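# Stand the kettle upright on its base over the stud

## Task

Put the kettle back on its base standing upright, so that the stud on the base sits within the ring on the kettle's underside; it must stay that way without the robot holding it in place at the end.

## Robot and tools

Robot: two arms, left_arm and right_arm, on opposite sides of a table, each carrying an identical five-finger RIGHT hand (not mirrored, so every hand number and axis means the same on both). Reference image: FIVE-FINGER HAND page 1 (show_instructions lists it).

World frame: origin on the table top halfway between the two arm bases, table surface at z = 0, +z up, left_arm's base on the +y side. The names left/right do not match image sides. Result lines give each hand point's position (m) and quaternion wxyz plus velocities (m/s, rad/s) in this frame; printed positions can be a little off, more at long reach.

Hand point: a spot fixed to the palm, 0.05 m in front of it, where index pad and thumb tip meet in a pinch. Its own axes: +z along the straightened fingers (fingertips extend 0.06 to 0.07 m past it), +y out of the palm, +x across the palm toward the little finger. The little-finger side reaches 0.08 m across; the thumb side 0.02 m if the thumb is turned in front, else up to 0.09 m. A wrist bracket on the little-finger side sits 0.03 m beyond the point in +y and 0.11 m across, and can collide.

The row (used by both motion tools): exactly 28 numbers, each in [-1, 1], always both arms even if one is idle. Order: left_arm dx, dy, dz, rx, ry, rz, then left_gripper little, ring, middle, index, thumb_bend, thumb_turn, force_limit, speed; then the same 14 for right_arm / right_gripper.
- dx..rz are an offset, not a pose: the target is displaced from the hand point's pose in the most recent result that showed it (before any such result, or in later calls within one reply, from where the arm is when the action begins), expressed in the hand point's own axes. 1.0 = 0.6 m for dx, dy, dz and 180 degrees for rx, ry, rz, which form one rotation vector. Sending zeros is not a hold; it drives the arm back to that reference pose.
- Finger numbers are absolute targets: little, ring, middle, index and thumb_bend +1 straight, -1 fully curled; thumb_turn +1 beside the palm, -1 across in front of it. Pinch is roughly index -0.22, thumb_bend -0.75, thumb_turn -0.57. Whole-hand wrap with thumb turned in first fits objects 0.035 to 0.08 m wide.
- force_limit: closing stops at a fingertip load from about 0 N (-1) to 10 N (+1), 15 N for the two thumb motors; opening is never limited. speed: near zero (-1) to full (+1), full travel 0.6 s. Close at -0.9 or slower for a soft grip.
- No value means 'unchanged'. To leave a hand alone, resend its previous eight numbers; if none sent yet, use its hand_measured six values plus hand_force_limit and hand_speed. A motor moves only when its target changes by at least 0.01; it then locks. To squeeze harder, raise force_limit with a target further closed than hand_measured; to loosen, target more open.

Tools:
- execute_actions: {"actions": [...], "pictures": bool}. Empty list returns the state. One action {"rows": [[28]], "steps": up to 15} applies each row for one 1/30 s step, repeating the last row; each row is offset from the same reference pose, not from the previous row. A wait {"steps": up to 300} sends nothing and counts from the last result, thinking time included. A refused call does nothing.
- move: {"target": one 28-number row, "speed": 0.002 to 0.5 m/s (default 0.25; turning up to twice that in rad/s), "stop_force": 9 to 40 N optional}. Straight-line paths to the offset targets, finishing together, lasting 0.5 to 10 s; no collision avoidance. stop_force ends an arm's path when the wrist sensor feels that extra push against the motion; it is unreliable if the hand rotates in the move, not usable in the first 0.2 s, and must be omitted when backing off a surface being pressed. The result adds a 'move:' line: done, off_target, moving, held, fault, or contact (stop_force triggered), plus limits such as paced (pose clipped) or held (steps blocked), and each hand point's distance to target.
- wait: {"seconds": 0 to 10}; nothing new is sent.
- zoom_image: {"camera": cam_low, cam_left_wrist or cam_right_wrist, "region": [x0, y0, x1, y1]} pixels, at most 504 by 504, on the 672x504 images.
- show_instructions: no arguments, shows reference pages.
Replying with no tool call also ends things.

Motion facts: each step the commanded pose is clipped to 100 mm and 16 degrees from the measured pose; position wins over orientation; motion trails commands by about 0.17 s; after an action the arm only continues to its last clipped pose, so check results and send the remainder. The simulation runs while you compose replies. 'pose unreachable' and HELD mark commands that the clearance check altered or blocked. 'Hand target' shows where the controller is heading.

Readings: hand_measured, hand_stopped_by (moving, target, force, stalled, fault) and hand_load_n (positive = pushed open) list six motors in row order; a lost grip shows as loads near 0. Wrist force and torque are in the hand's axes, noisy, offsets up to about 4 N, saturating near 50 N. Joint torques are rough.

Avoid: knocking anything off the table; the arms touching each other firmly (any part); pushing targets past a firm contact, since stiff arms fault; joint torque at limits (132 N m shoulder pan, lift and elbow; 24.6 N m each wrist) or 150 N external force, which stops the arm for 10 s; drops, slams and hard pushes; holding loads so long that motors overheat (warning at 70 °C, braking at 85 °C). The kettle must rest on its own when finished.

Each tool is called after "Request:" by a JSON object that holds its "fn" and its "kwargs".

Reference images:

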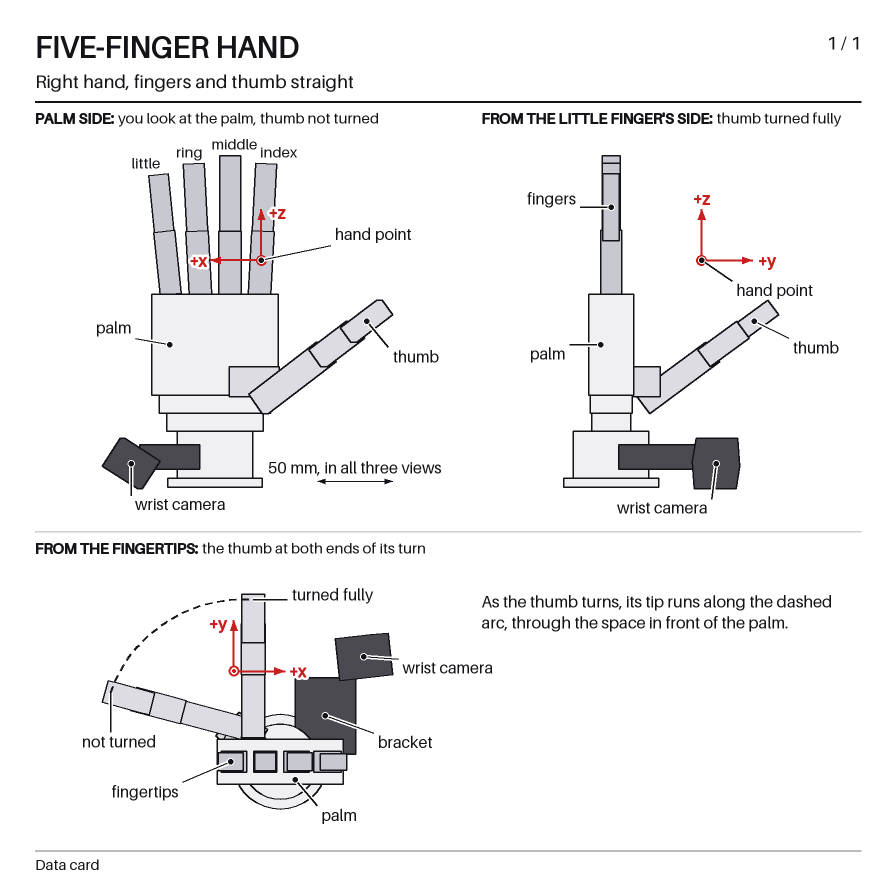

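## Session

Request:
{"fn": "execute_actions", "kwargs": {"actions": []}}

Scene clock: 0.00 s of 4800.00 s.
left_arm: end_effector_position=(+0.3179, +0.4473, +0.4703) hand_measured=(+1.000, +1.000, +1.000, +1.000, +1.000, +1.000) hand_load_n=(+0.0, +0.0, +0.0, +0.0, +0.0, +0.0) hand_stopped_by=(target, target, target, target, target, target) hand_force_limit=0.00 hand_speed=-0.80 end_effector_quat_wxyz=(-0.002, +0.313, +0.950, +0.018) end_effector_velocity=(+0.000, -0.000, +0.000) end_effector_angular_velocity=(-0.001, -0.001, -0.000) | right_arm: end_effector_position=(+0.1082, -0.2831, +0.4738) hand_measured=(+1.000, +1.000, +1.000, +1.000, +1.000, +1.000) hand_load_n=(+0.0, +0.0, +0.0, +0.0, +0.0, +0.0) hand_stopped_by=(target, target, target, target, target, target) hand_force_limit=0.00 hand_speed=-0.80 end_effector_quat_wxyz=(-0.020, -0.380, +0.925, -0.001) end_effector_velocity=(+0.000, +0.000, +0.000) end_effector_angular_velocity=(+0.001, -0.001, -0.000)
Joint positions: left_arm=[ 0.551 -1.719  1.371  1.942  1.545 -1.897] | right_arm=[-1.208 -1.718  1.36   1.969  1.57  -1.864]
Joint velocities: left_arm=[-0.     0.    -0.001 -0.    -0.001  0.   ] | right_arm=[-0.     0.    -0.001 -0.001 -0.     0.   ]
Joint torques (N m, as the arm reports them, + toward a larger angle): no reading
Motor temperatures (°C, as the motors report them): left_arm=[30 30 30 37 38 38] | right_arm=[28 31 28 34 37 34]
Wrist force (N, on the end effector, along its own x y z axes, offset not removed): no reading
Wrist torque (N m, same axes, about the end effector's origin, offset not removed): no reading
Hand target (left_arm): +0.318, +0.447, +0.470; -0.002, +0.313, +0.950, +0.018
Hand target (right_arm): +0.108, -0.283, +0.474; -0.020, -0.380, +0.925, -0.001

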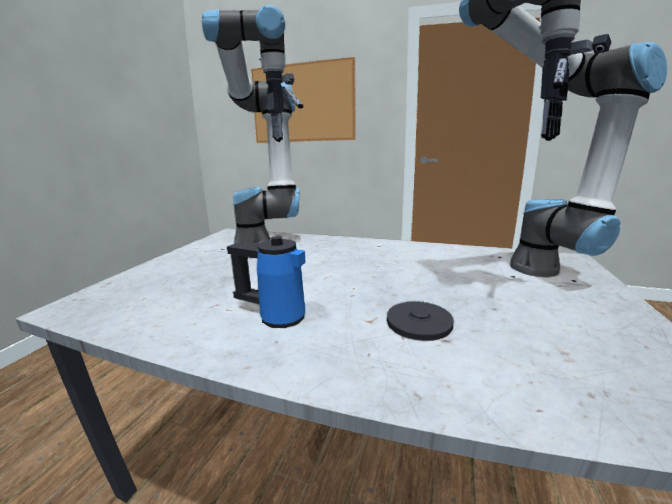

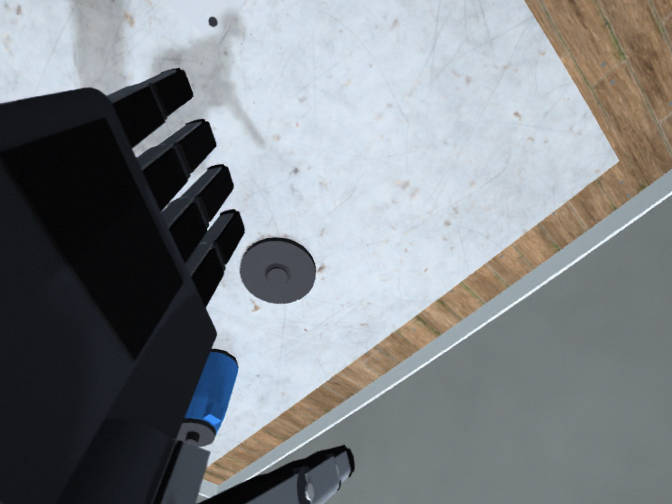

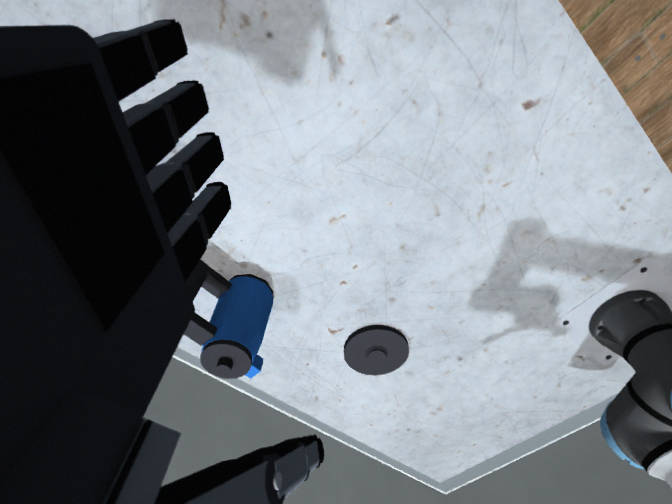

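Request:
{"fn": "move", "kwargs": {"target": [0,0,0,0,0,0,1,1,1,1,1,1,0,-0.8,-0.328,-0.598,0.54,0.194,-0.472,0.194,1,1,1,1,1,-1,0.6,0]}}

Request:
{"fn": "zoom_image", "kwargs": {"camera": "cam_low", "region": [140,180,480,380]}}

Scene clock: 20.00 s of 4800.00 s.
left_arm: end_effector_position=(+0.3179, +0.4473, +0.4703) hand_measured=(+1.000, +1.000, +1.000, +1.000, +1.000, +1.000) hand_load_n=(+0.0, +0.0, +0.0, +0.0, +0.0, +0.0) hand_stopped_by=(target, target, target, target, target, target) hand_force_limit=0.00 hand_speed=-0.80 end_effector_quat_wxyz=(-0.002, +0.313, +0.950, +0.018) end_effector_velocity=(-0.000, -0.000, -0.000) end_effector_angular_velocity=(-0.001, +0.002, +0.000) | right_arm: end_effector_position=(+0.4889, -0.4058, +0.1379) hand_measured=(+1.000, +1.000, +1.000, +1.000, +1.000, -1.000) hand_load_n=(+0.0, +0.0, +0.0, +0.0, +0.0, +0.0) hand_stopped_by=(target, target, target, target, target, target) hand_force_limit=0.60 hand_speed=0.00 end_effector_quat_wxyz=(+0.694, -0.007, +0.720, -0.007) end_effector_velocity=(+0.002, -0.001, -0.000) end_effector_angular_velocity=(+0.002, -0.015, -0.008)
Joint positions: left_arm=[ 0.551 -1.719  1.371  1.942  1.545 -1.897] | right_arm=[-1.9   -1.432  2.635 -1.164  1.367 -1.598]
Joint velocities: left_arm=[ 0.     0.    -0.     0.     0.002 -0.   ] | right_arm=[ 0.008  0.02  -0.001 -0.034  0.016  0.006]
Joint torques (N m, as the arm reports them, + toward a larger angle): left_arm=[ -1.37  -9.07 -18.56   2.2   -0.42   0.03] | right_arm=[ 5.13 -7.64  2.22 -3.41  3.04  1.12]
Motor temperatures (°C, as the motors report them): left_arm=[30 30 30 37 38 38] | right_arm=[28 31 28 34 37 34]
Wrist force (N, on the end effector, along its own x y z axes, offset not removed): left_arm=[0.7 0.8 1.5] | right_arm=[1.3 -1.5 2.0]
Wrist torque (N m, same axes, about the end effector's origin, offset not removed): left_arm=[0.02 -0.16 0.08] | right_arm=[-0.35 -0.30 -0.01]
Hand target (left_arm): +0.318, +0.447, +0.470; -0.002, +0.313, +0.950, +0.018
Hand target (right_arm): +0.489, -0.406, +0.138; +0.694, -0.007, +0.720, -0.007
Off the commanded pose (left_arm): 0.000 m, 0 deg.
Off the commanded pose (right_arm): 0.000 m, 0 deg.
After step 90, 12.80 s passed at rest.
move: done
camera_calibration (this result's frames):
cam_left_wrist: T_world_to_cam=[[0.721869, 0.69036, 0.048048, -0.562045], [0.577292, -0.639019, 0.508318, -0.133534], [0.381626, -0.339202, -0.859828, 0.565138], [0, 0, 0, 1]] pos_world=[0.26714, 0.494378, 0.580805]
cam_right_wrist: T_world_to_cam=[[0.0170886, 0.998945, 0.0426221, 0.388736], [-0.518132, -0.0276107, 0.854855, 0.122479], [0.85513, -0.0366922, 0.517114, -0.371142], [0, 0, 0, 1]] pos_world=[0.374192, -0.398563, 0.0706525]

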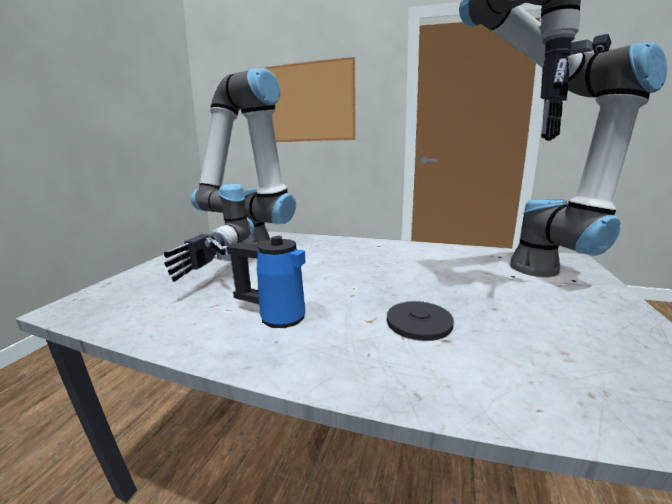

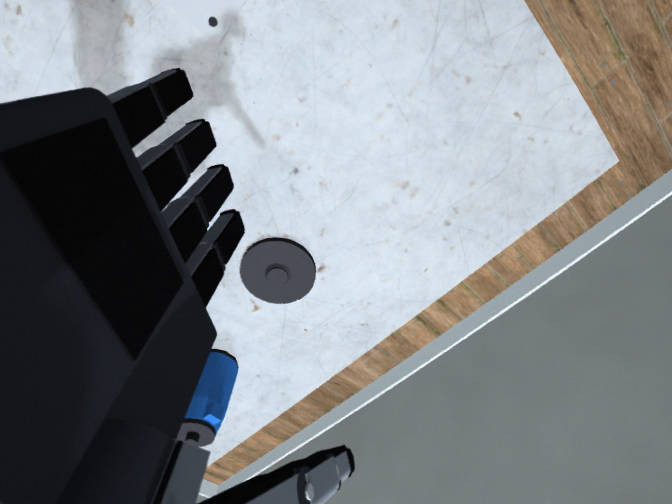

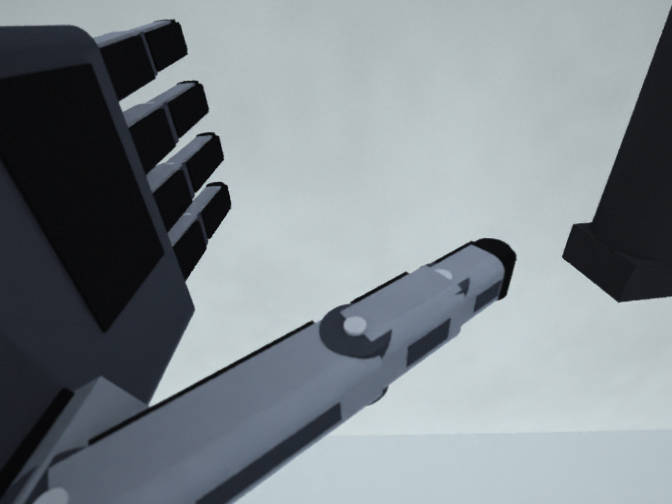

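Region (140, 180, 480, 380) of cam_low's 672x504 image, scaled by 1.482, with more detail than that image has; it fills the top 296 rows of this view, and the rest is white.

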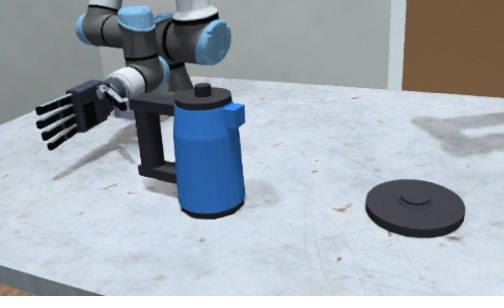

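Request:
{"fn": "move", "kwargs": {"target": [0,0,0,0,0,0,1,1,1,1,1,1,0,-0.8,0,0.09,-0.1,0,0,0,1,1,1,1,1,-1,0.6,0]}}

Scene clock: 27.10 s of 4800.00 s.
left_arm: end_effector_position=(+0.3179, +0.4473, +0.4703) hand_measured=(+1.000, +1.000, +1.000, +1.000, +1.000, +1.000) hand_load_n=(+0.0, +0.0, +0.0, +0.0, +0.0, +0.0) hand_stopped_by=(target, target, target, target, target, target) hand_force_limit=0.00 hand_speed=-0.80 end_effector_quat_wxyz=(-0.002, +0.313, +0.950, +0.018) end_effector_velocity=(+0.000, -0.000, -0.000) end_effector_angular_velocity=(+0.001, -0.000, -0.000) | right_arm: end_effector_position=(+0.4290, -0.3519, +0.1391) hand_measured=(+1.000, +1.000, +1.000, +1.000, +1.000, -1.000) hand_load_n=(+0.0, +0.0, +0.0, +0.0, +0.0, +0.0) hand_stopped_by=(target, target, target, target, target, target) hand_force_limit=0.60 hand_speed=0.00 end_effector_quat_wxyz=(+0.693, -0.007, +0.720, -0.007) end_effector_velocity=(-0.001, +0.002, +0.001) end_effector_angular_velocity=(+0.000, -0.001, -0.003)
Joint positions: left_arm=[ 0.551 -1.719  1.371  1.942  1.545 -1.897] | right_arm=[-1.628 -1.488  2.701 -1.175  1.638 -1.588]
Joint velocities: left_arm=[-0.     0.001  0.    -0.001 -0.001  0.   ] | right_arm=[ 0.018  0.    -0.003  0.002  0.022  0.001]
Joint torques (N m, as the arm reports them, + toward a larger angle): left_arm=[ -1.61  -9.68 -18.33   2.17  -0.56   0.02] | right_arm=[ 10.03 -19.09 -21.09   0.86   2.3    1.47]
Motor temperatures (°C, as the motors report them): left_arm=[30 30 30 37 38 38] | right_arm=[28 31 28 34 37 34]
Wrist force (N, on the end effector, along its own x y z axes, offset not removed): left_arm=[-0.3 0.4 0.4] | right_arm=[1.3 -1.7 0.8]
Wrist torque (N m, same axes, about the end effector's origin, offset not removed): left_arm=[0.01 0.04 -0.03] | right_arm=[-0.32 -0.25 -0.17]
Hand target (left_arm): +0.318, +0.447, +0.470; -0.002, +0.313, +0.950, +0.018
Hand target (right_arm): +0.429, -0.352, +0.139; +0.694, -0.007, +0.720, -0.007
Off the commanded pose (left_arm): 0.000 m, 0 deg.
Off the commanded pose (right_arm): 0.000 m, 0 deg.
After step 90, 3.10 s passed at rest.
move: done
camera_calibration (this result's frames):
cam_left_wrist: T_world_to_cam=[[0.721869, 0.69036, 0.0480479, -0.562045], [0.577293, -0.639019, 0.508318, -0.133534], [0.381626, -0.339202, -0.859828, 0.565138], [0, 0, 0, 1]] pos_world=[0.26714, 0.494378, 0.580805]
cam_right_wrist: T_world_to_cam=[[0.0165836, 0.998952, 0.0426567, 0.336139], [-0.518068, -0.0279043, 0.854884, 0.0917689], [0.855178, -0.0362761, 0.517063, -0.318484], [0, 0, 0, 1]] pos_world=[0.314329, -0.34478, 0.0718858]

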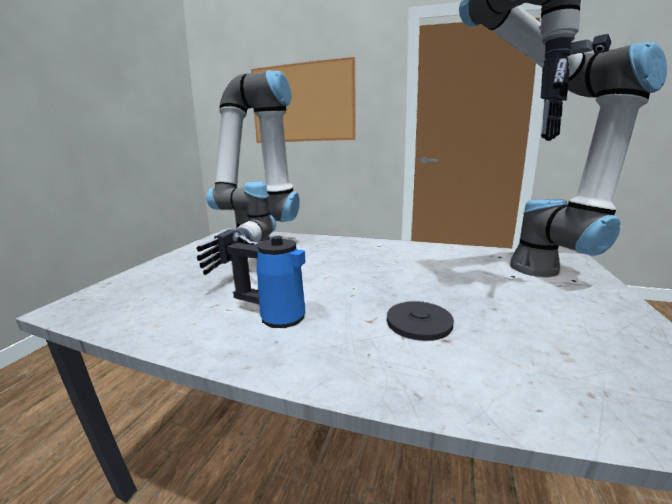

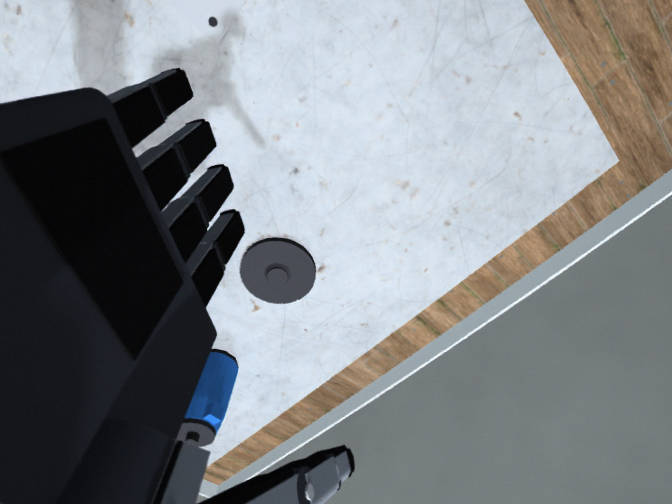

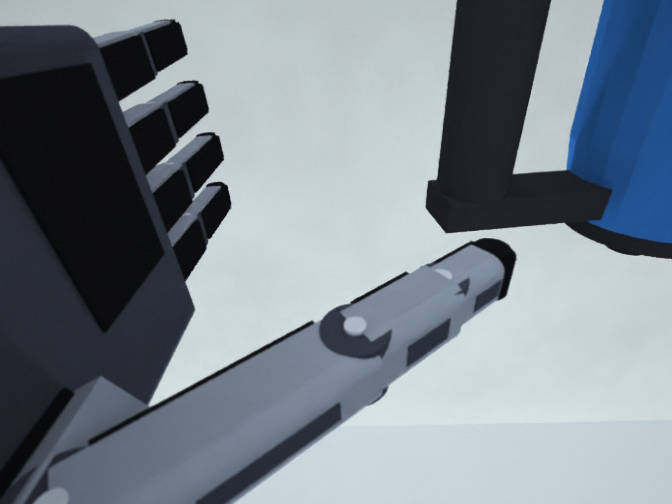

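Request:
{"fn": "move", "kwargs": {"target": [0,0,0,0,0,0,1,1,1,1,1,1,0,-0.8,0.006,0.155,0,0,0,0,1,1,1,1,1,-1,0.6,0], "speed": 0.15}}

Request:
{"fn": "move", "kwargs": {"target": [0,0,0,0,0,0,1,1,1,1,1,1,0,-0.8,0,0.012,0.17,0,0,0,1,1,1,1,1,-1,0.6,0], "speed": 0.06}}

Scene clock: 39.30 s of 4800.00 s.
left_arm: end_effector_position=(+0.3179, +0.4473, +0.4703) hand_measured=(+1.000, +1.000, +1.000, +1.000, +1.000, +1.000) hand_load_n=(+0.0, +0.0, +0.0, +0.0, +0.0, +0.0) hand_stopped_by=(target, target, target, target, target, target) hand_force_limit=0.00 hand_speed=-0.80 end_effector_quat_wxyz=(-0.002, +0.313, +0.950, +0.018) end_effector_velocity=(-0.000, +0.000, +0.000) end_effector_angular_velocity=(-0.002, -0.000, +0.000) | right_arm: end_effector_position=(+0.4287, -0.2592, +0.1339) hand_measured=(+1.000, +1.000, +1.000, +1.000, +1.000, -1.000) hand_load_n=(+0.0, +0.0, +0.0, +0.0, +0.0, +0.0) hand_stopped_by=(target, target, target, target, target, target) hand_force_limit=0.60 hand_speed=0.00 end_effector_quat_wxyz=(+0.694, -0.007, +0.720, -0.007) end_effector_velocity=(+0.000, +0.002, -0.001) end_effector_angular_velocity=(-0.000, +0.001, -0.005)
Joint positions: left_arm=[ 0.551 -1.719  1.371  1.942  1.545 -1.897] | right_arm=[-1.202 -1.324  2.495 -1.127  2.064 -1.57 ]
Joint velocities: left_arm=[ 0.    -0.001 -0.    -0.001  0.001 -0.   ] | right_arm=[ 0.013  0.006 -0.009  0.004  0.018  0.001]
Joint torques (N m, as the arm reports them, + toward a larger angle): left_arm=[ -1.31  -9.68 -18.75   2.26  -0.53   0.04] | right_arm=[  7.07 -11.57 -22.56   0.91   2.19   1.09]
Motor temperatures (°C, as the motors report them): left_arm=[30 30 30 37 38 38] | right_arm=[28 31 28 34 37 34]
Wrist force (N, on the end effector, along its own x y z axes, offset not removed): left_arm=[0.7 0.9 1.2] | right_arm=[0.4 1.0 2.2]
Wrist torque (N m, same axes, about the end effector's origin, offset not removed): left_arm=[0.05 -0.03 0.11] | right_arm=[0.16 -0.08 0.10]
Hand target (left_arm): +0.318, +0.447, +0.470; -0.002, +0.313, +0.950, +0.018
Hand target (right_arm): +0.429, -0.259, +0.134; +0.693, -0.007, +0.720, -0.007
Off the commanded pose (left_arm): 0.000 m, 0 deg.
Off the commanded pose (right_arm): 0.000 m, 0 deg.
After step 90, 8.03 s passed at rest.
move: done
camera_calibration (this result's frames):
cam_left_wrist: T_world_to_cam=[[0.721869, 0.69036, 0.048048, -0.562045], [0.577293, -0.639019, 0.508318, -0.133534], [0.381626, -0.339201, -0.859828, 0.565138], [0, 0, 0, 1]] pos_world=[0.26714, 0.494378, 0.580805]
cam_right_wrist: T_world_to_cam=[[0.0159709, 0.99896, 0.0427117, 0.244017], [-0.518091, -0.0282675, 0.854858, 0.0985585], [0.855176, -0.0357814, 0.517101, -0.312057], [0, 0, 0, 1]] pos_world=[0.314029, -0.252143, 0.066689]

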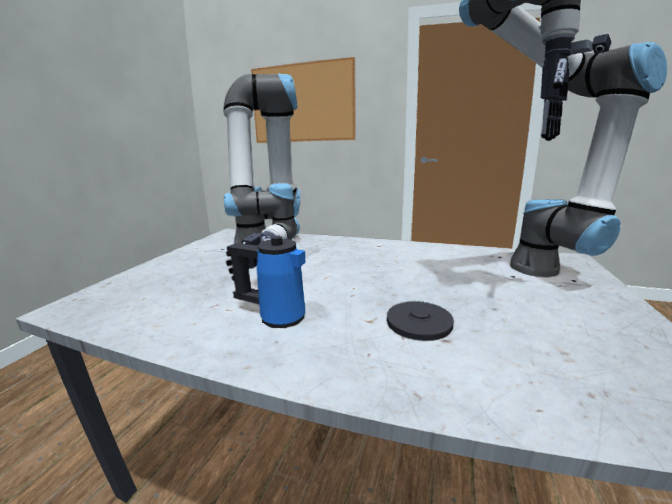

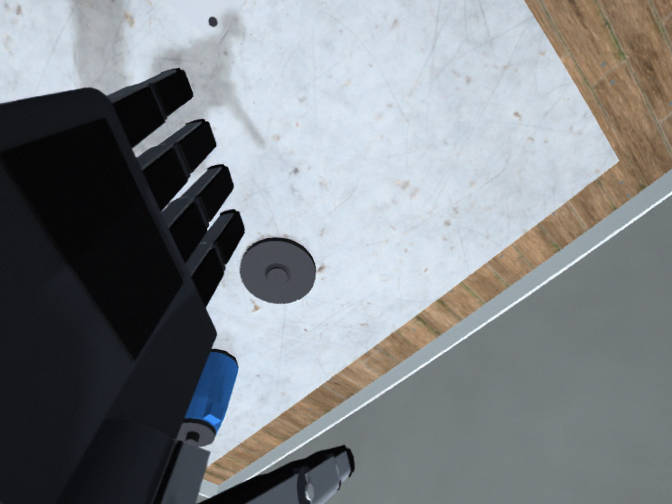

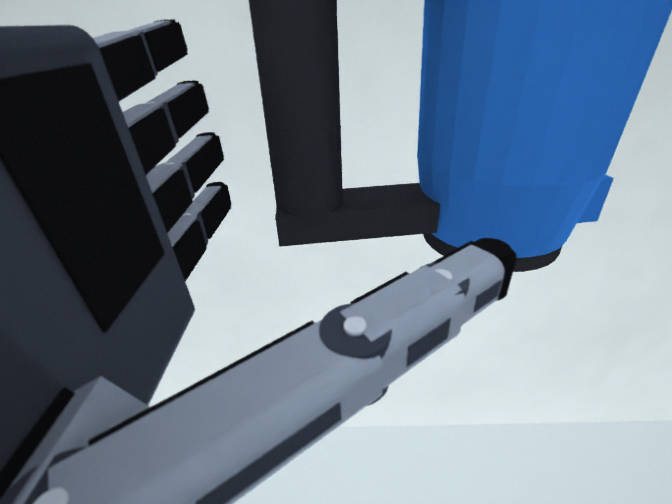

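Scene clock: 41.43 s of 4800.00 s.
left_arm: end_effector_position=(+0.3179, +0.4473, +0.4703) hand_measured=(+1.000, +1.000, +1.000, +1.000, +1.000, +1.000) hand_load_n=(+0.0, +0.0, +0.0, +0.0, +0.0, +0.0) hand_stopped_by=(target, target, target, target, target, target) hand_force_limit=0.00 hand_speed=-0.80 end_effector_quat_wxyz=(-0.002, +0.313, +0.950, +0.018) end_effector_velocity=(-0.000, -0.000, +0.000) end_effector_angular_velocity=(-0.001, +0.000, +0.000) | right_arm: end_effector_position=(+0.5304, -0.2520, +0.1300) hand_measured=(+1.000, +1.000, +1.000, +1.000, +1.000, -1.000) hand_load_n=(+0.0, +0.0, +0.0, +0.0, +0.0, +0.0) hand_stopped_by=(target, target, target, target, target, target) hand_force_limit=0.60 hand_speed=0.00 end_effector_quat_wxyz=(+0.694, -0.007, +0.720, -0.007) end_effector_velocity=(+0.002, +0.001, -0.000) end_effector_angular_velocity=(+0.001, -0.000, +0.001)
Joint positions: left_arm=[ 0.551 -1.719  1.371  1.942  1.545 -1.897] | right_arm=[-1.325 -1.196  2.291 -1.054  1.94  -1.576]
Joint velocities: left_arm=[ 0.     0.    -0.001 -0.     0.001 -0.   ] | right_arm=[-0.001  0.003 -0.005  0.001 -0.002  0.001]
Joint torques (N m, as the arm reports them, + toward a larger angle): left_arm=[ -1.64  -9.87 -18.44   2.3   -0.49   0.08] | right_arm=[ -6.94 -17.04 -22.33   1.01  -2.31  -1.31]
Motor temperatures (°C, as the motors report them): left_arm=[30 30 30 37 38 38] | right_arm=[28 31 28 34 37 34]
Wrist force (N, on the end effector, along its own x y z axes, offset not removed): left_arm=[1.5 0.6 -0.7] | right_arm=[0.1 -2.5 2.4]
Wrist torque (N m, same axes, about the end effector's origin, offset not removed): left_arm=[0.08 -0.08 0.11] | right_arm=[-0.47 -0.14 -0.04]
Hand target (left_arm): +0.318, +0.447, +0.470; -0.002, +0.313, +0.950, +0.018
Hand target (right_arm): +0.531, -0.252, +0.130; +0.694, -0.007, +0.720, -0.007
Off the commanded pose (left_arm): 0.000 m, 0 deg.
Off the commanded pose (right_arm): 0.000 m, 0 deg.
move: done
camera_calibration (this result's frames):
cam_left_wrist: T_world_to_cam=[[0.721869, 0.69036, 0.0480479, -0.562045], [0.577293, -0.639019, 0.508319, -0.133534], [0.381626, -0.339202, -0.859828, 0.565138], [0, 0, 0, 1]] pos_world=[0.26714, 0.494378, 0.580804]
cam_right_wrist: T_world_to_cam=[[0.0159721, 0.998961, 0.0426847, 0.235338], [-0.51811, -0.028243, 0.854848, 0.154825], [0.855165, -0.0357691, 0.517121, -0.396716], [0, 0, 0, 1]] pos_world=[0.415716, -0.244911, 0.0627528]

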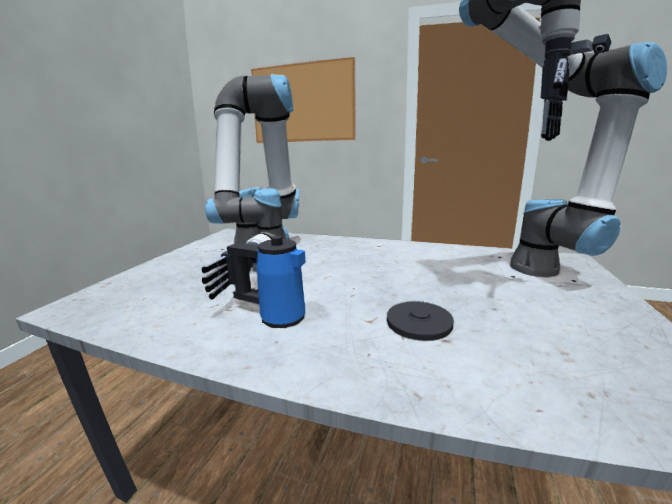

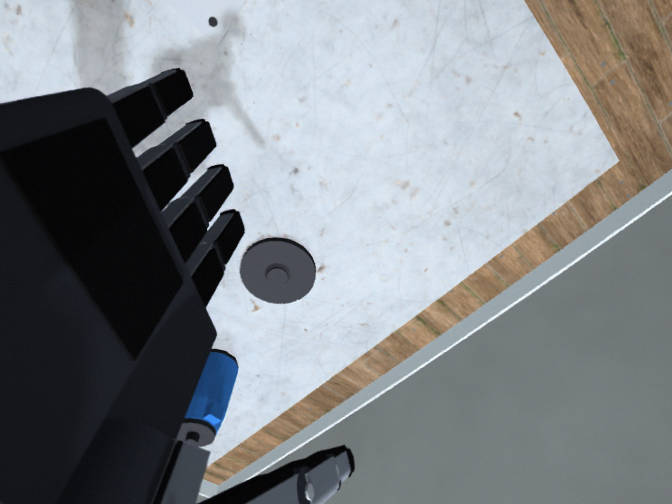

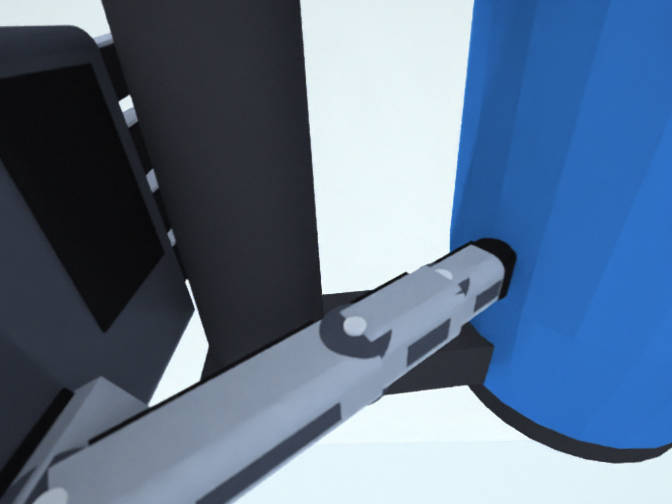

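Request:
{"fn": "move", "kwargs": {"target": [0,0,0,0,0,0,1,1,1,1,1,1,0,-0.8,-0.012,0.014,0.005,0,0,0,1,1,1,1,0.2,-1,0.6,0], "speed": 0.02}}

Request:
{"fn": "move", "kwargs": {"target": [0,0,0,0,0,0,1,1,1,1,1,1,0,-0.8,0,0,0,0,0,0,-1,-1,-1,-1,-1,-1,1,-0.6]}}

Request:
{"fn": "move", "kwargs": {"target": [0,0,0,0,0,0,1,1,1,1,1,1,0,-0.8,-0.1,0,0,0,0,0,-1,-1,-1,-1,-1,-1,1,-0.6], "speed": 0.04}}

Scene clock: 45.73 s of 4800.00 s.
left_arm: end_effector_position=(+0.3179, +0.4473, +0.4703) hand_measured=(+1.000, +1.000, +1.000, +1.000, +1.000, +1.000) hand_load_n=(+0.0, +0.0, +0.0, +0.0, +0.0, +0.0) hand_stopped_by=(target, target, target, target, target, target) hand_force_limit=0.00 hand_speed=-0.80 end_effector_quat_wxyz=(-0.002, +0.313, +0.950, +0.018) end_effector_velocity=(-0.000, +0.000, +0.000) end_effector_angular_velocity=(-0.002, -0.001, -0.000) | right_arm: end_effector_position=(+0.5336, -0.2435, +0.1369) hand_measured=(+1.000, +1.000, +1.000, +1.000, +0.200, -1.000) hand_load_n=(+0.0, +0.0, +0.0, +0.0, +0.0, +0.0) hand_stopped_by=(target, target, target, target, target, target) hand_force_limit=0.60 hand_speed=0.00 end_effector_quat_wxyz=(+0.694, -0.007, +0.720, -0.007) end_effector_velocity=(+0.001, +0.000, +0.001) end_effector_angular_velocity=(+0.000, -0.001, -0.001)
Joint positions: left_arm=[ 0.551 -1.719  1.371  1.942  1.545 -1.897] | right_arm=[-1.305 -1.202  2.264 -1.021  1.96  -1.575]
Joint velocities: left_arm=[-0.    -0.002  0.001 -0.001 -0.     0.   ] | right_arm=[ 0.    -0.    -0.002  0.001  0.001 -0.   ]
Joint torques (N m, as the arm reports them, + toward a larger angle): left_arm=[ -1.64  -9.05 -18.51   2.25  -0.45   0.11] | right_arm=[  5.93 -33.93 -22.05   0.84   2.78   1.19]
Motor temperatures (°C, as the motors report them): left_arm=[30 30 30 37 38 38] | right_arm=[28 31 28 34 37 34]
Wrist force (N, on the end effector, along its own x y z axes, offset not removed): left_arm=[0.6 0.1 -0.2] | right_arm=[1.7 -2.9 1.6]
Wrist torque (N m, same axes, about the end effector's origin, offset not removed): left_arm=[0.04 0.03 0.08] | right_arm=[-0.32 -0.08 -0.18]
Hand target (left_arm): +0.318, +0.447, +0.470; -0.002, +0.313, +0.950, +0.018
Hand target (right_arm): +0.534, -0.243, +0.137; +0.694, -0.007, +0.720, -0.007
Off the commanded pose (left_arm): 0.000 m, 0 deg.
Off the commanded pose (right_arm): 0.000 m, 0 deg.
After step 90, 0.27 s passed at rest.
move: done
camera_calibration (this result's frames):
cam_left_wrist: T_world_to_cam=[[0.721869, 0.69036, 0.0480478, -0.562045], [0.577292, -0.639019, 0.508319, -0.133534], [0.381626, -0.339202, -0.859828, 0.565138], [0, 0, 0, 1]] pos_world=[0.26714, 0.494378, 0.580805]
cam_right_wrist: T_world_to_cam=[[0.0159638, 0.998961, 0.0426858, 0.226515], [-0.51811, -0.0282482, 0.854847, 0.150841], [0.855165, -0.0357626, 0.517121, -0.402746], [0, 0, 0, 1]] pos_world=[0.418951, -0.236422, 0.0696531]

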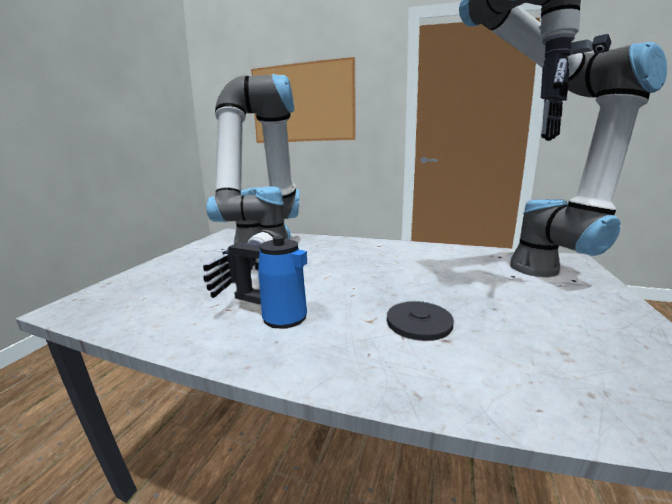

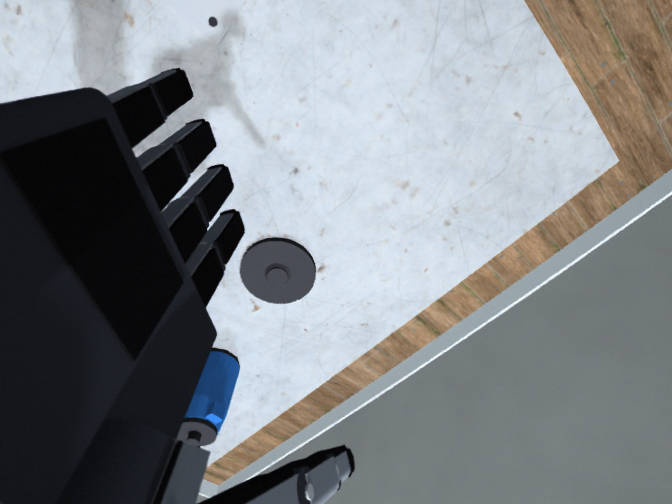

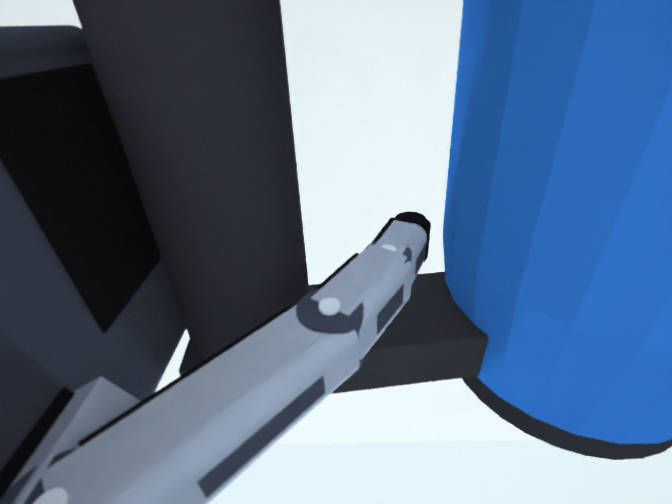

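Scene clock: 48.50 s of 4800.00 s.
left_arm: end_effector_position=(+0.3179, +0.4473, +0.4703) hand_measured=(+1.000, +1.000, +1.000, +1.000, +1.000, +1.000) hand_load_n=(+0.0, +0.0, +0.0, +0.0, +0.0, +0.0) hand_stopped_by=(target, target, target, target, target, target) hand_force_limit=0.00 hand_speed=-0.80 end_effector_quat_wxyz=(-0.002, +0.313, +0.950, +0.018) end_effector_velocity=(+0.000, -0.000, -0.001) end_effector_angular_velocity=(+0.001, +0.001, +0.000) | right_arm: end_effector_position=(+0.5337, -0.2435, +0.1370) hand_measured=(-0.660, -0.660, -0.258, -0.282, -0.642, -1.000) hand_load_n=(+10.0, +10.5, +9.5, +9.0, +15.0, +0.0) hand_stopped_by=(force, force, force, force, force, target) hand_force_limit=1.00 hand_speed=-0.60 end_effector_quat_wxyz=(+0.694, -0.007, +0.720, -0.006) end_effector_velocity=(+0.000, -0.001, -0.001) end_effector_angular_velocity=(-0.001, +0.003, -0.002)
Joint positions: left_arm=[ 0.551 -1.719  1.371  1.942  1.545 -1.897] | right_arm=[-1.305 -1.202  2.264 -1.021  1.96  -1.575]
Joint velocities: left_arm=[-0.     0.001  0.001 -0.001  0.    -0.   ] | right_arm=[-0.002  0.    -0.     0.003  0.     0.001]
Joint torques (N m, as the arm reports them, + toward a larger angle): left_arm=[ -1.27  -9.4  -18.59   2.31  -0.49   0.12] | right_arm=[ -6.89 -23.14  -1.48   4.74  -1.32  -3.11]
Motor temperatures (°C, as the motors report them): left_arm=[30 30 30 37 38 38] | right_arm=[28 31 28 34 37 34]
Wrist force (N, on the end effector, along its own x y z axes, offset not removed): left_arm=[1.1 0.2 1.2] | right_arm=[-11.6 0.2 0.8]
Wrist torque (N m, same axes, about the end effector's origin, offset not removed): left_arm=[-0.07 -0.01 -0.02] | right_arm=[-0.45 -1.00 1.49]
Hand target (left_arm): +0.318, +0.447, +0.470; -0.002, +0.313, +0.950, +0.018
Hand target (right_arm): +0.534, -0.244, +0.137; +0.694, -0.007, +0.720, -0.007
Off the commanded pose (left_arm): 0.000 m, 0 deg.
Off the commanded pose (right_arm): 0.000 m, 0 deg.
move: done
camera_calibration (this result's frames):
cam_left_wrist: T_world_to_cam=[[0.721869, 0.69036, 0.0480479, -0.562045], [0.577293, -0.639019, 0.508318, -0.133534], [0.381626, -0.339202, -0.859828, 0.565138], [0, 0, 0, 1]] pos_world=[0.26714, 0.494378, 0.580805]
cam_right_wrist: T_world_to_cam=[[0.0159146, 0.99895, 0.0429584, 0.226475], [-0.5184, -0.0284948, 0.854663, 0.150865], [0.85499, -0.0358713, 0.517402, -0.402815], [0, 0, 0, 1]] pos_world=[0.419007, -0.236388, 0.0697499]

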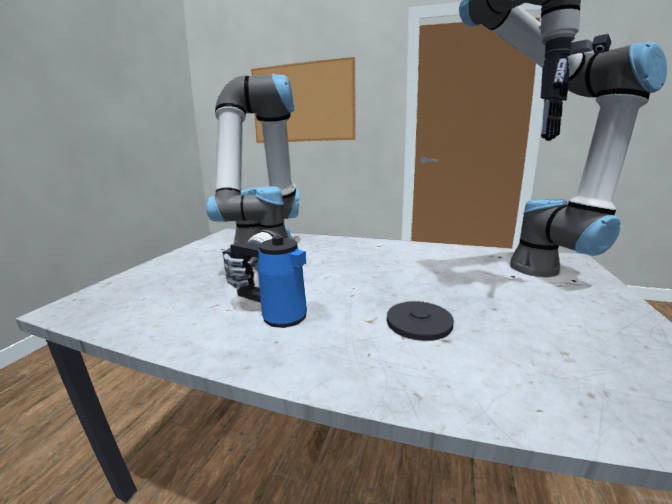

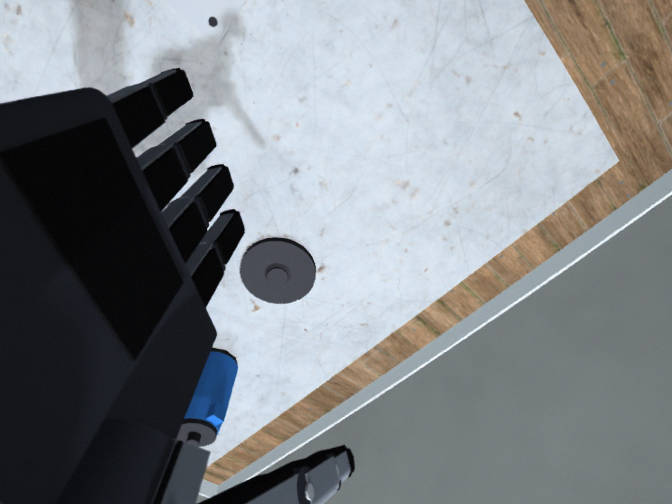

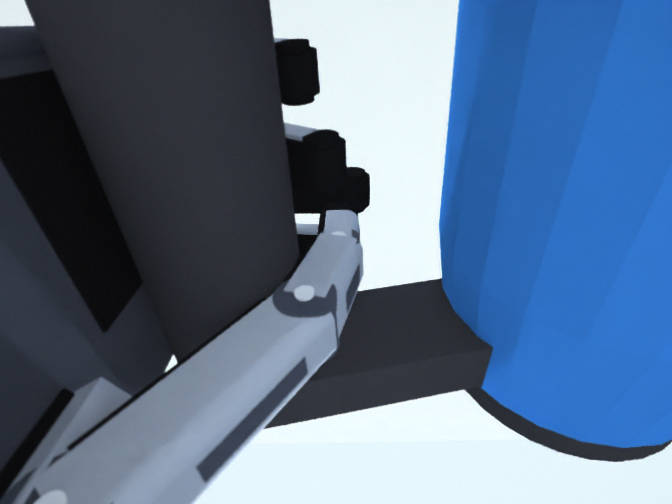

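Scene clock: 50.37 s of 4800.00 s.
left_arm: end_effector_position=(+0.3179, +0.4473, +0.4703) hand_measured=(+1.000, +1.000, +1.000, +1.000, +1.000, +1.000) hand_load_n=(+0.0, +0.0, +0.0, +0.0, +0.0, +0.0) hand_stopped_by=(target, target, target, target, target, target) hand_force_limit=0.00 hand_speed=-0.80 end_effector_quat_wxyz=(-0.002, +0.313, +0.950, +0.018) end_effector_velocity=(+0.001, -0.000, -0.000) end_effector_angular_velocity=(+0.002, -0.000, -0.000) | right_arm: end_effector_position=(+0.5359, -0.2424, +0.1967) hand_measured=(-0.660, -0.660, -0.258, -0.282, -0.642, -1.000) hand_load_n=(+0.0, +0.5, +11.0, +9.5, +14.0, -1.5) hand_stopped_by=(force, force, force, force, force, target) hand_force_limit=1.00 hand_speed=-0.60 end_effector_quat_wxyz=(+0.694, -0.007, +0.720, -0.006) end_effector_velocity=(-0.000, -0.000, +0.002) end_effector_angular_velocity=(-0.001, +0.002, -0.001)
Joint positions: left_arm=[ 0.551 -1.719  1.371  1.942  1.545 -1.897] | right_arm=[-1.305 -1.346  2.219 -0.833  1.96  -1.575]
Joint velocities: left_arm=[-0.     0.001  0.    -0.    -0.001 -0.   ] | right_arm=[-0.    -0.005 -0.001  0.009  0.    -0.   ]
Joint torques (N m, as the arm reports them, + toward a larger angle): left_arm=[ -1.76  -9.37 -18.72   2.36  -0.48   0.14] | right_arm=[  6.56 -34.1  -28.66  -0.58   2.7    2.03]
Motor temperatures (°C, as the motors report them): left_arm=[30 30 30 37 38 38] | right_arm=[28 31 28 34 37 34]
Wrist force (N, on the end effector, along its own x y z axes, offset not removed): left_arm=[0.6 0.7 0.9] | right_arm=[6.4 0.7 1.9]
Wrist torque (N m, same axes, about the end effector's origin, offset not removed): left_arm=[0.02 0.02 0.04] | right_arm=[0.00 -0.31 -0.27]
Hand target (left_arm): +0.318, +0.447, +0.470; -0.002, +0.313, +0.950, +0.018
Hand target (right_arm): +0.536, -0.242, +0.197; +0.694, -0.007, +0.720, -0.006
Off the commanded pose (left_arm): 0.000 m, 0 deg.
Off the commanded pose (right_arm): 0.000 m, 0 deg.
move: done
camera_calibration (this result's frames):
cam_left_wrist: T_world_to_cam=[[0.721869, 0.69036, 0.0480478, -0.562045], [0.577293, -0.639019, 0.508318, -0.133534], [0.381626, -0.339202, -0.859828, 0.565138], [0, 0, 0, 1]] pos_world=[0.26714, 0.494378, 0.580805]
cam_right_wrist: T_world_to_cam=[[0.0159103, 0.99895, 0.0429643, 0.222826], [-0.518453, -0.0284998, 0.854631, 0.10104], [0.854958, -0.0358724, 0.517455, -0.435536], [0, 0, 0, 1]] pos_world=[0.421204, -0.235336, 0.129445]

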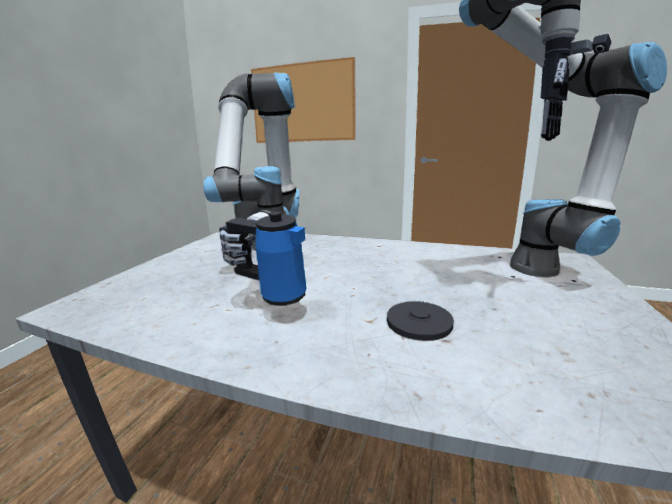

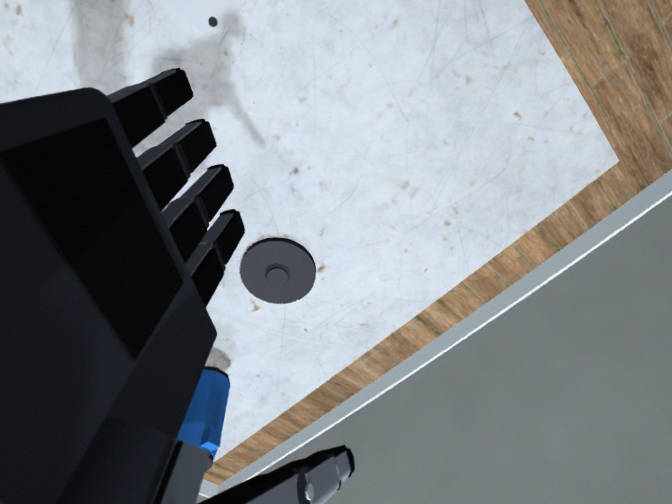

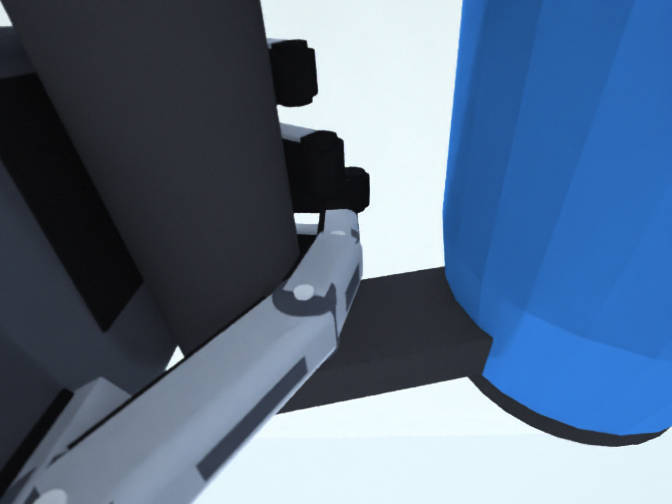

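Request:
{"fn": "move", "kwargs": {"target": [0,0,0,0,0,0,1,1,1,1,1,1,0,-0.8,0,0.52,-0.085,0,0,0,-0.95,-0.95,-1,-1,-1,-1,1,-0.6], "speed": 0.12}}

Request:
{"fn": "zoom_image", "kwargs": {"camera": "cam_low", "region": [320,180,520,360]}}

Scene clock: 56.17 s of 4800.00 s.
left_arm: end_effector_position=(+0.3179, +0.4473, +0.4703) hand_measured=(+1.000, +1.000, +1.000, +1.000, +1.000, +1.000) hand_load_n=(+0.0, +0.0, +0.0, +0.0, +0.0, +0.0) hand_stopped_by=(target, target, target, target, target, target) hand_force_limit=0.00 hand_speed=-0.80 end_effector_quat_wxyz=(-0.002, +0.313, +0.950, +0.018) end_effector_velocity=(+0.000, +0.001, -0.000) end_effector_angular_velocity=(+0.002, -0.001, -0.000) | right_arm: end_effector_position=(+0.4844, +0.0692, +0.1933) hand_measured=(-0.754, -0.696, -0.258, -0.282, -0.642, -1.000) hand_load_n=(+9.5, +4.5, +10.5, +9.5, +14.5, +0.0) hand_stopped_by=(force, force, force, force, force, target) hand_force_limit=1.00 hand_speed=-0.60 end_effector_quat_wxyz=(+0.694, -0.007, +0.720, -0.006) end_effector_velocity=(-0.000, +0.003, +0.001) end_effector_angular_velocity=(+0.001, +0.000, -0.000)
Joint positions: left_arm=[ 0.551 -1.719  1.371  1.942  1.545 -1.897] | right_arm=[-0.71  -0.881  1.47  -0.521  2.555 -1.533]
Joint velocities: left_arm=[ 0.    -0.001  0.002  0.    -0.002  0.   ] | right_arm=[ 0.003  0.005 -0.01   0.006  0.003  0.002]
Joint torques (N m, as the arm reports them, + toward a larger angle): left_arm=[ -1.29  -9.55 -17.92   2.39  -0.4    0.19] | right_arm=[  8.48 -44.7  -32.35  -0.34   2.53   1.98]
Motor temperatures (°C, as the motors report them): left_arm=[30 30 30 37 38 38] | right_arm=[28 31 28 34 37 34]
Wrist force (N, on the end effector, along its own x y z axes, offset not removed): left_arm=[-0.2 1.9 -0.1] | right_arm=[6.9 -1.1 0.8]
Wrist torque (N m, same axes, about the end effector's origin, offset not removed): left_arm=[0.32 0.05 0.18] | right_arm=[-0.22 -0.52 -0.32]
Hand target (left_arm): +0.318, +0.447, +0.470; -0.002, +0.313, +0.950, +0.018
Hand target (right_arm): +0.484, +0.069, +0.193; +0.694, -0.007, +0.720, -0.006
Off the commanded pose (left_arm): 0.000 m, 0 deg.
Off the commanded pose (right_arm): 0.001 m, 0 deg.
move: done
camera_calibration (this result's frames):
cam_left_wrist: T_world_to_cam=[[0.721869, 0.69036, 0.0480481, -0.562045], [0.577293, -0.639019, 0.508318, -0.133534], [0.381626, -0.339201, -0.859828, 0.565138], [0, 0, 0, 1]] pos_world=[0.26714, 0.494378, 0.580805]
cam_right_wrist: T_world_to_cam=[[0.0157902, 0.998948, 0.0430575, -0.0874928], [-0.518503, -0.0286397, 0.854596, 0.0862275], [0.85493, -0.0358197, 0.517505, -0.378553], [0, 0, 0, 1]] pos_world=[0.369727, 0.0763106, 0.125981]

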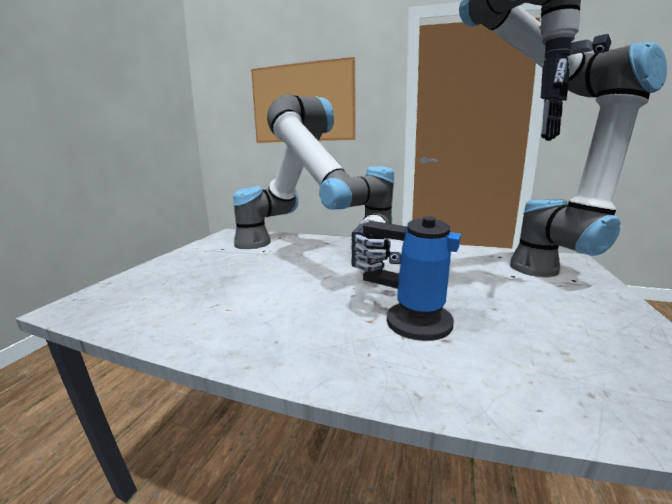

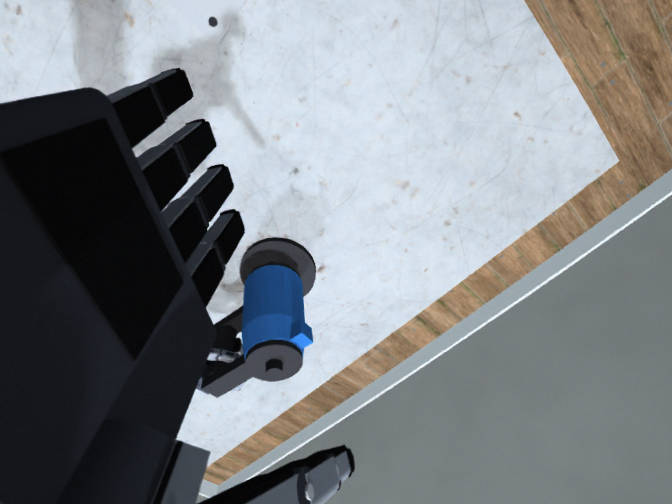

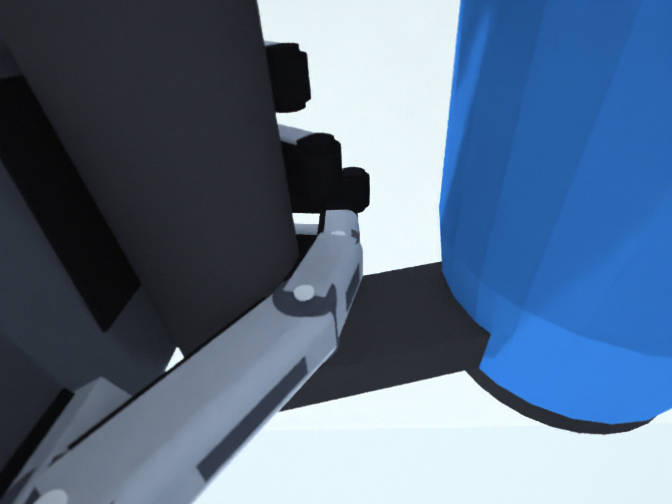

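Region (320, 180, 520, 360) of cam_low's 672x504 image, scaled by 2.520, with more detail than that image has; it fills the top 454 rows of this view, and the rest is white.

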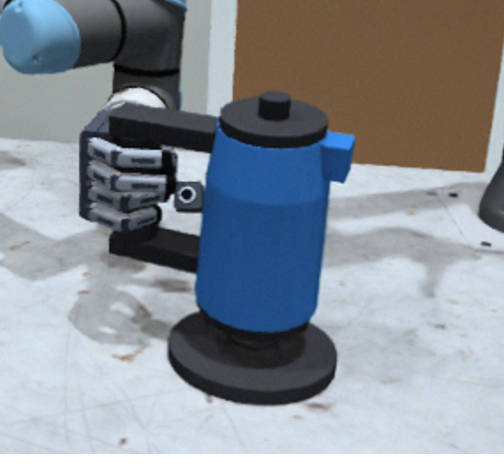

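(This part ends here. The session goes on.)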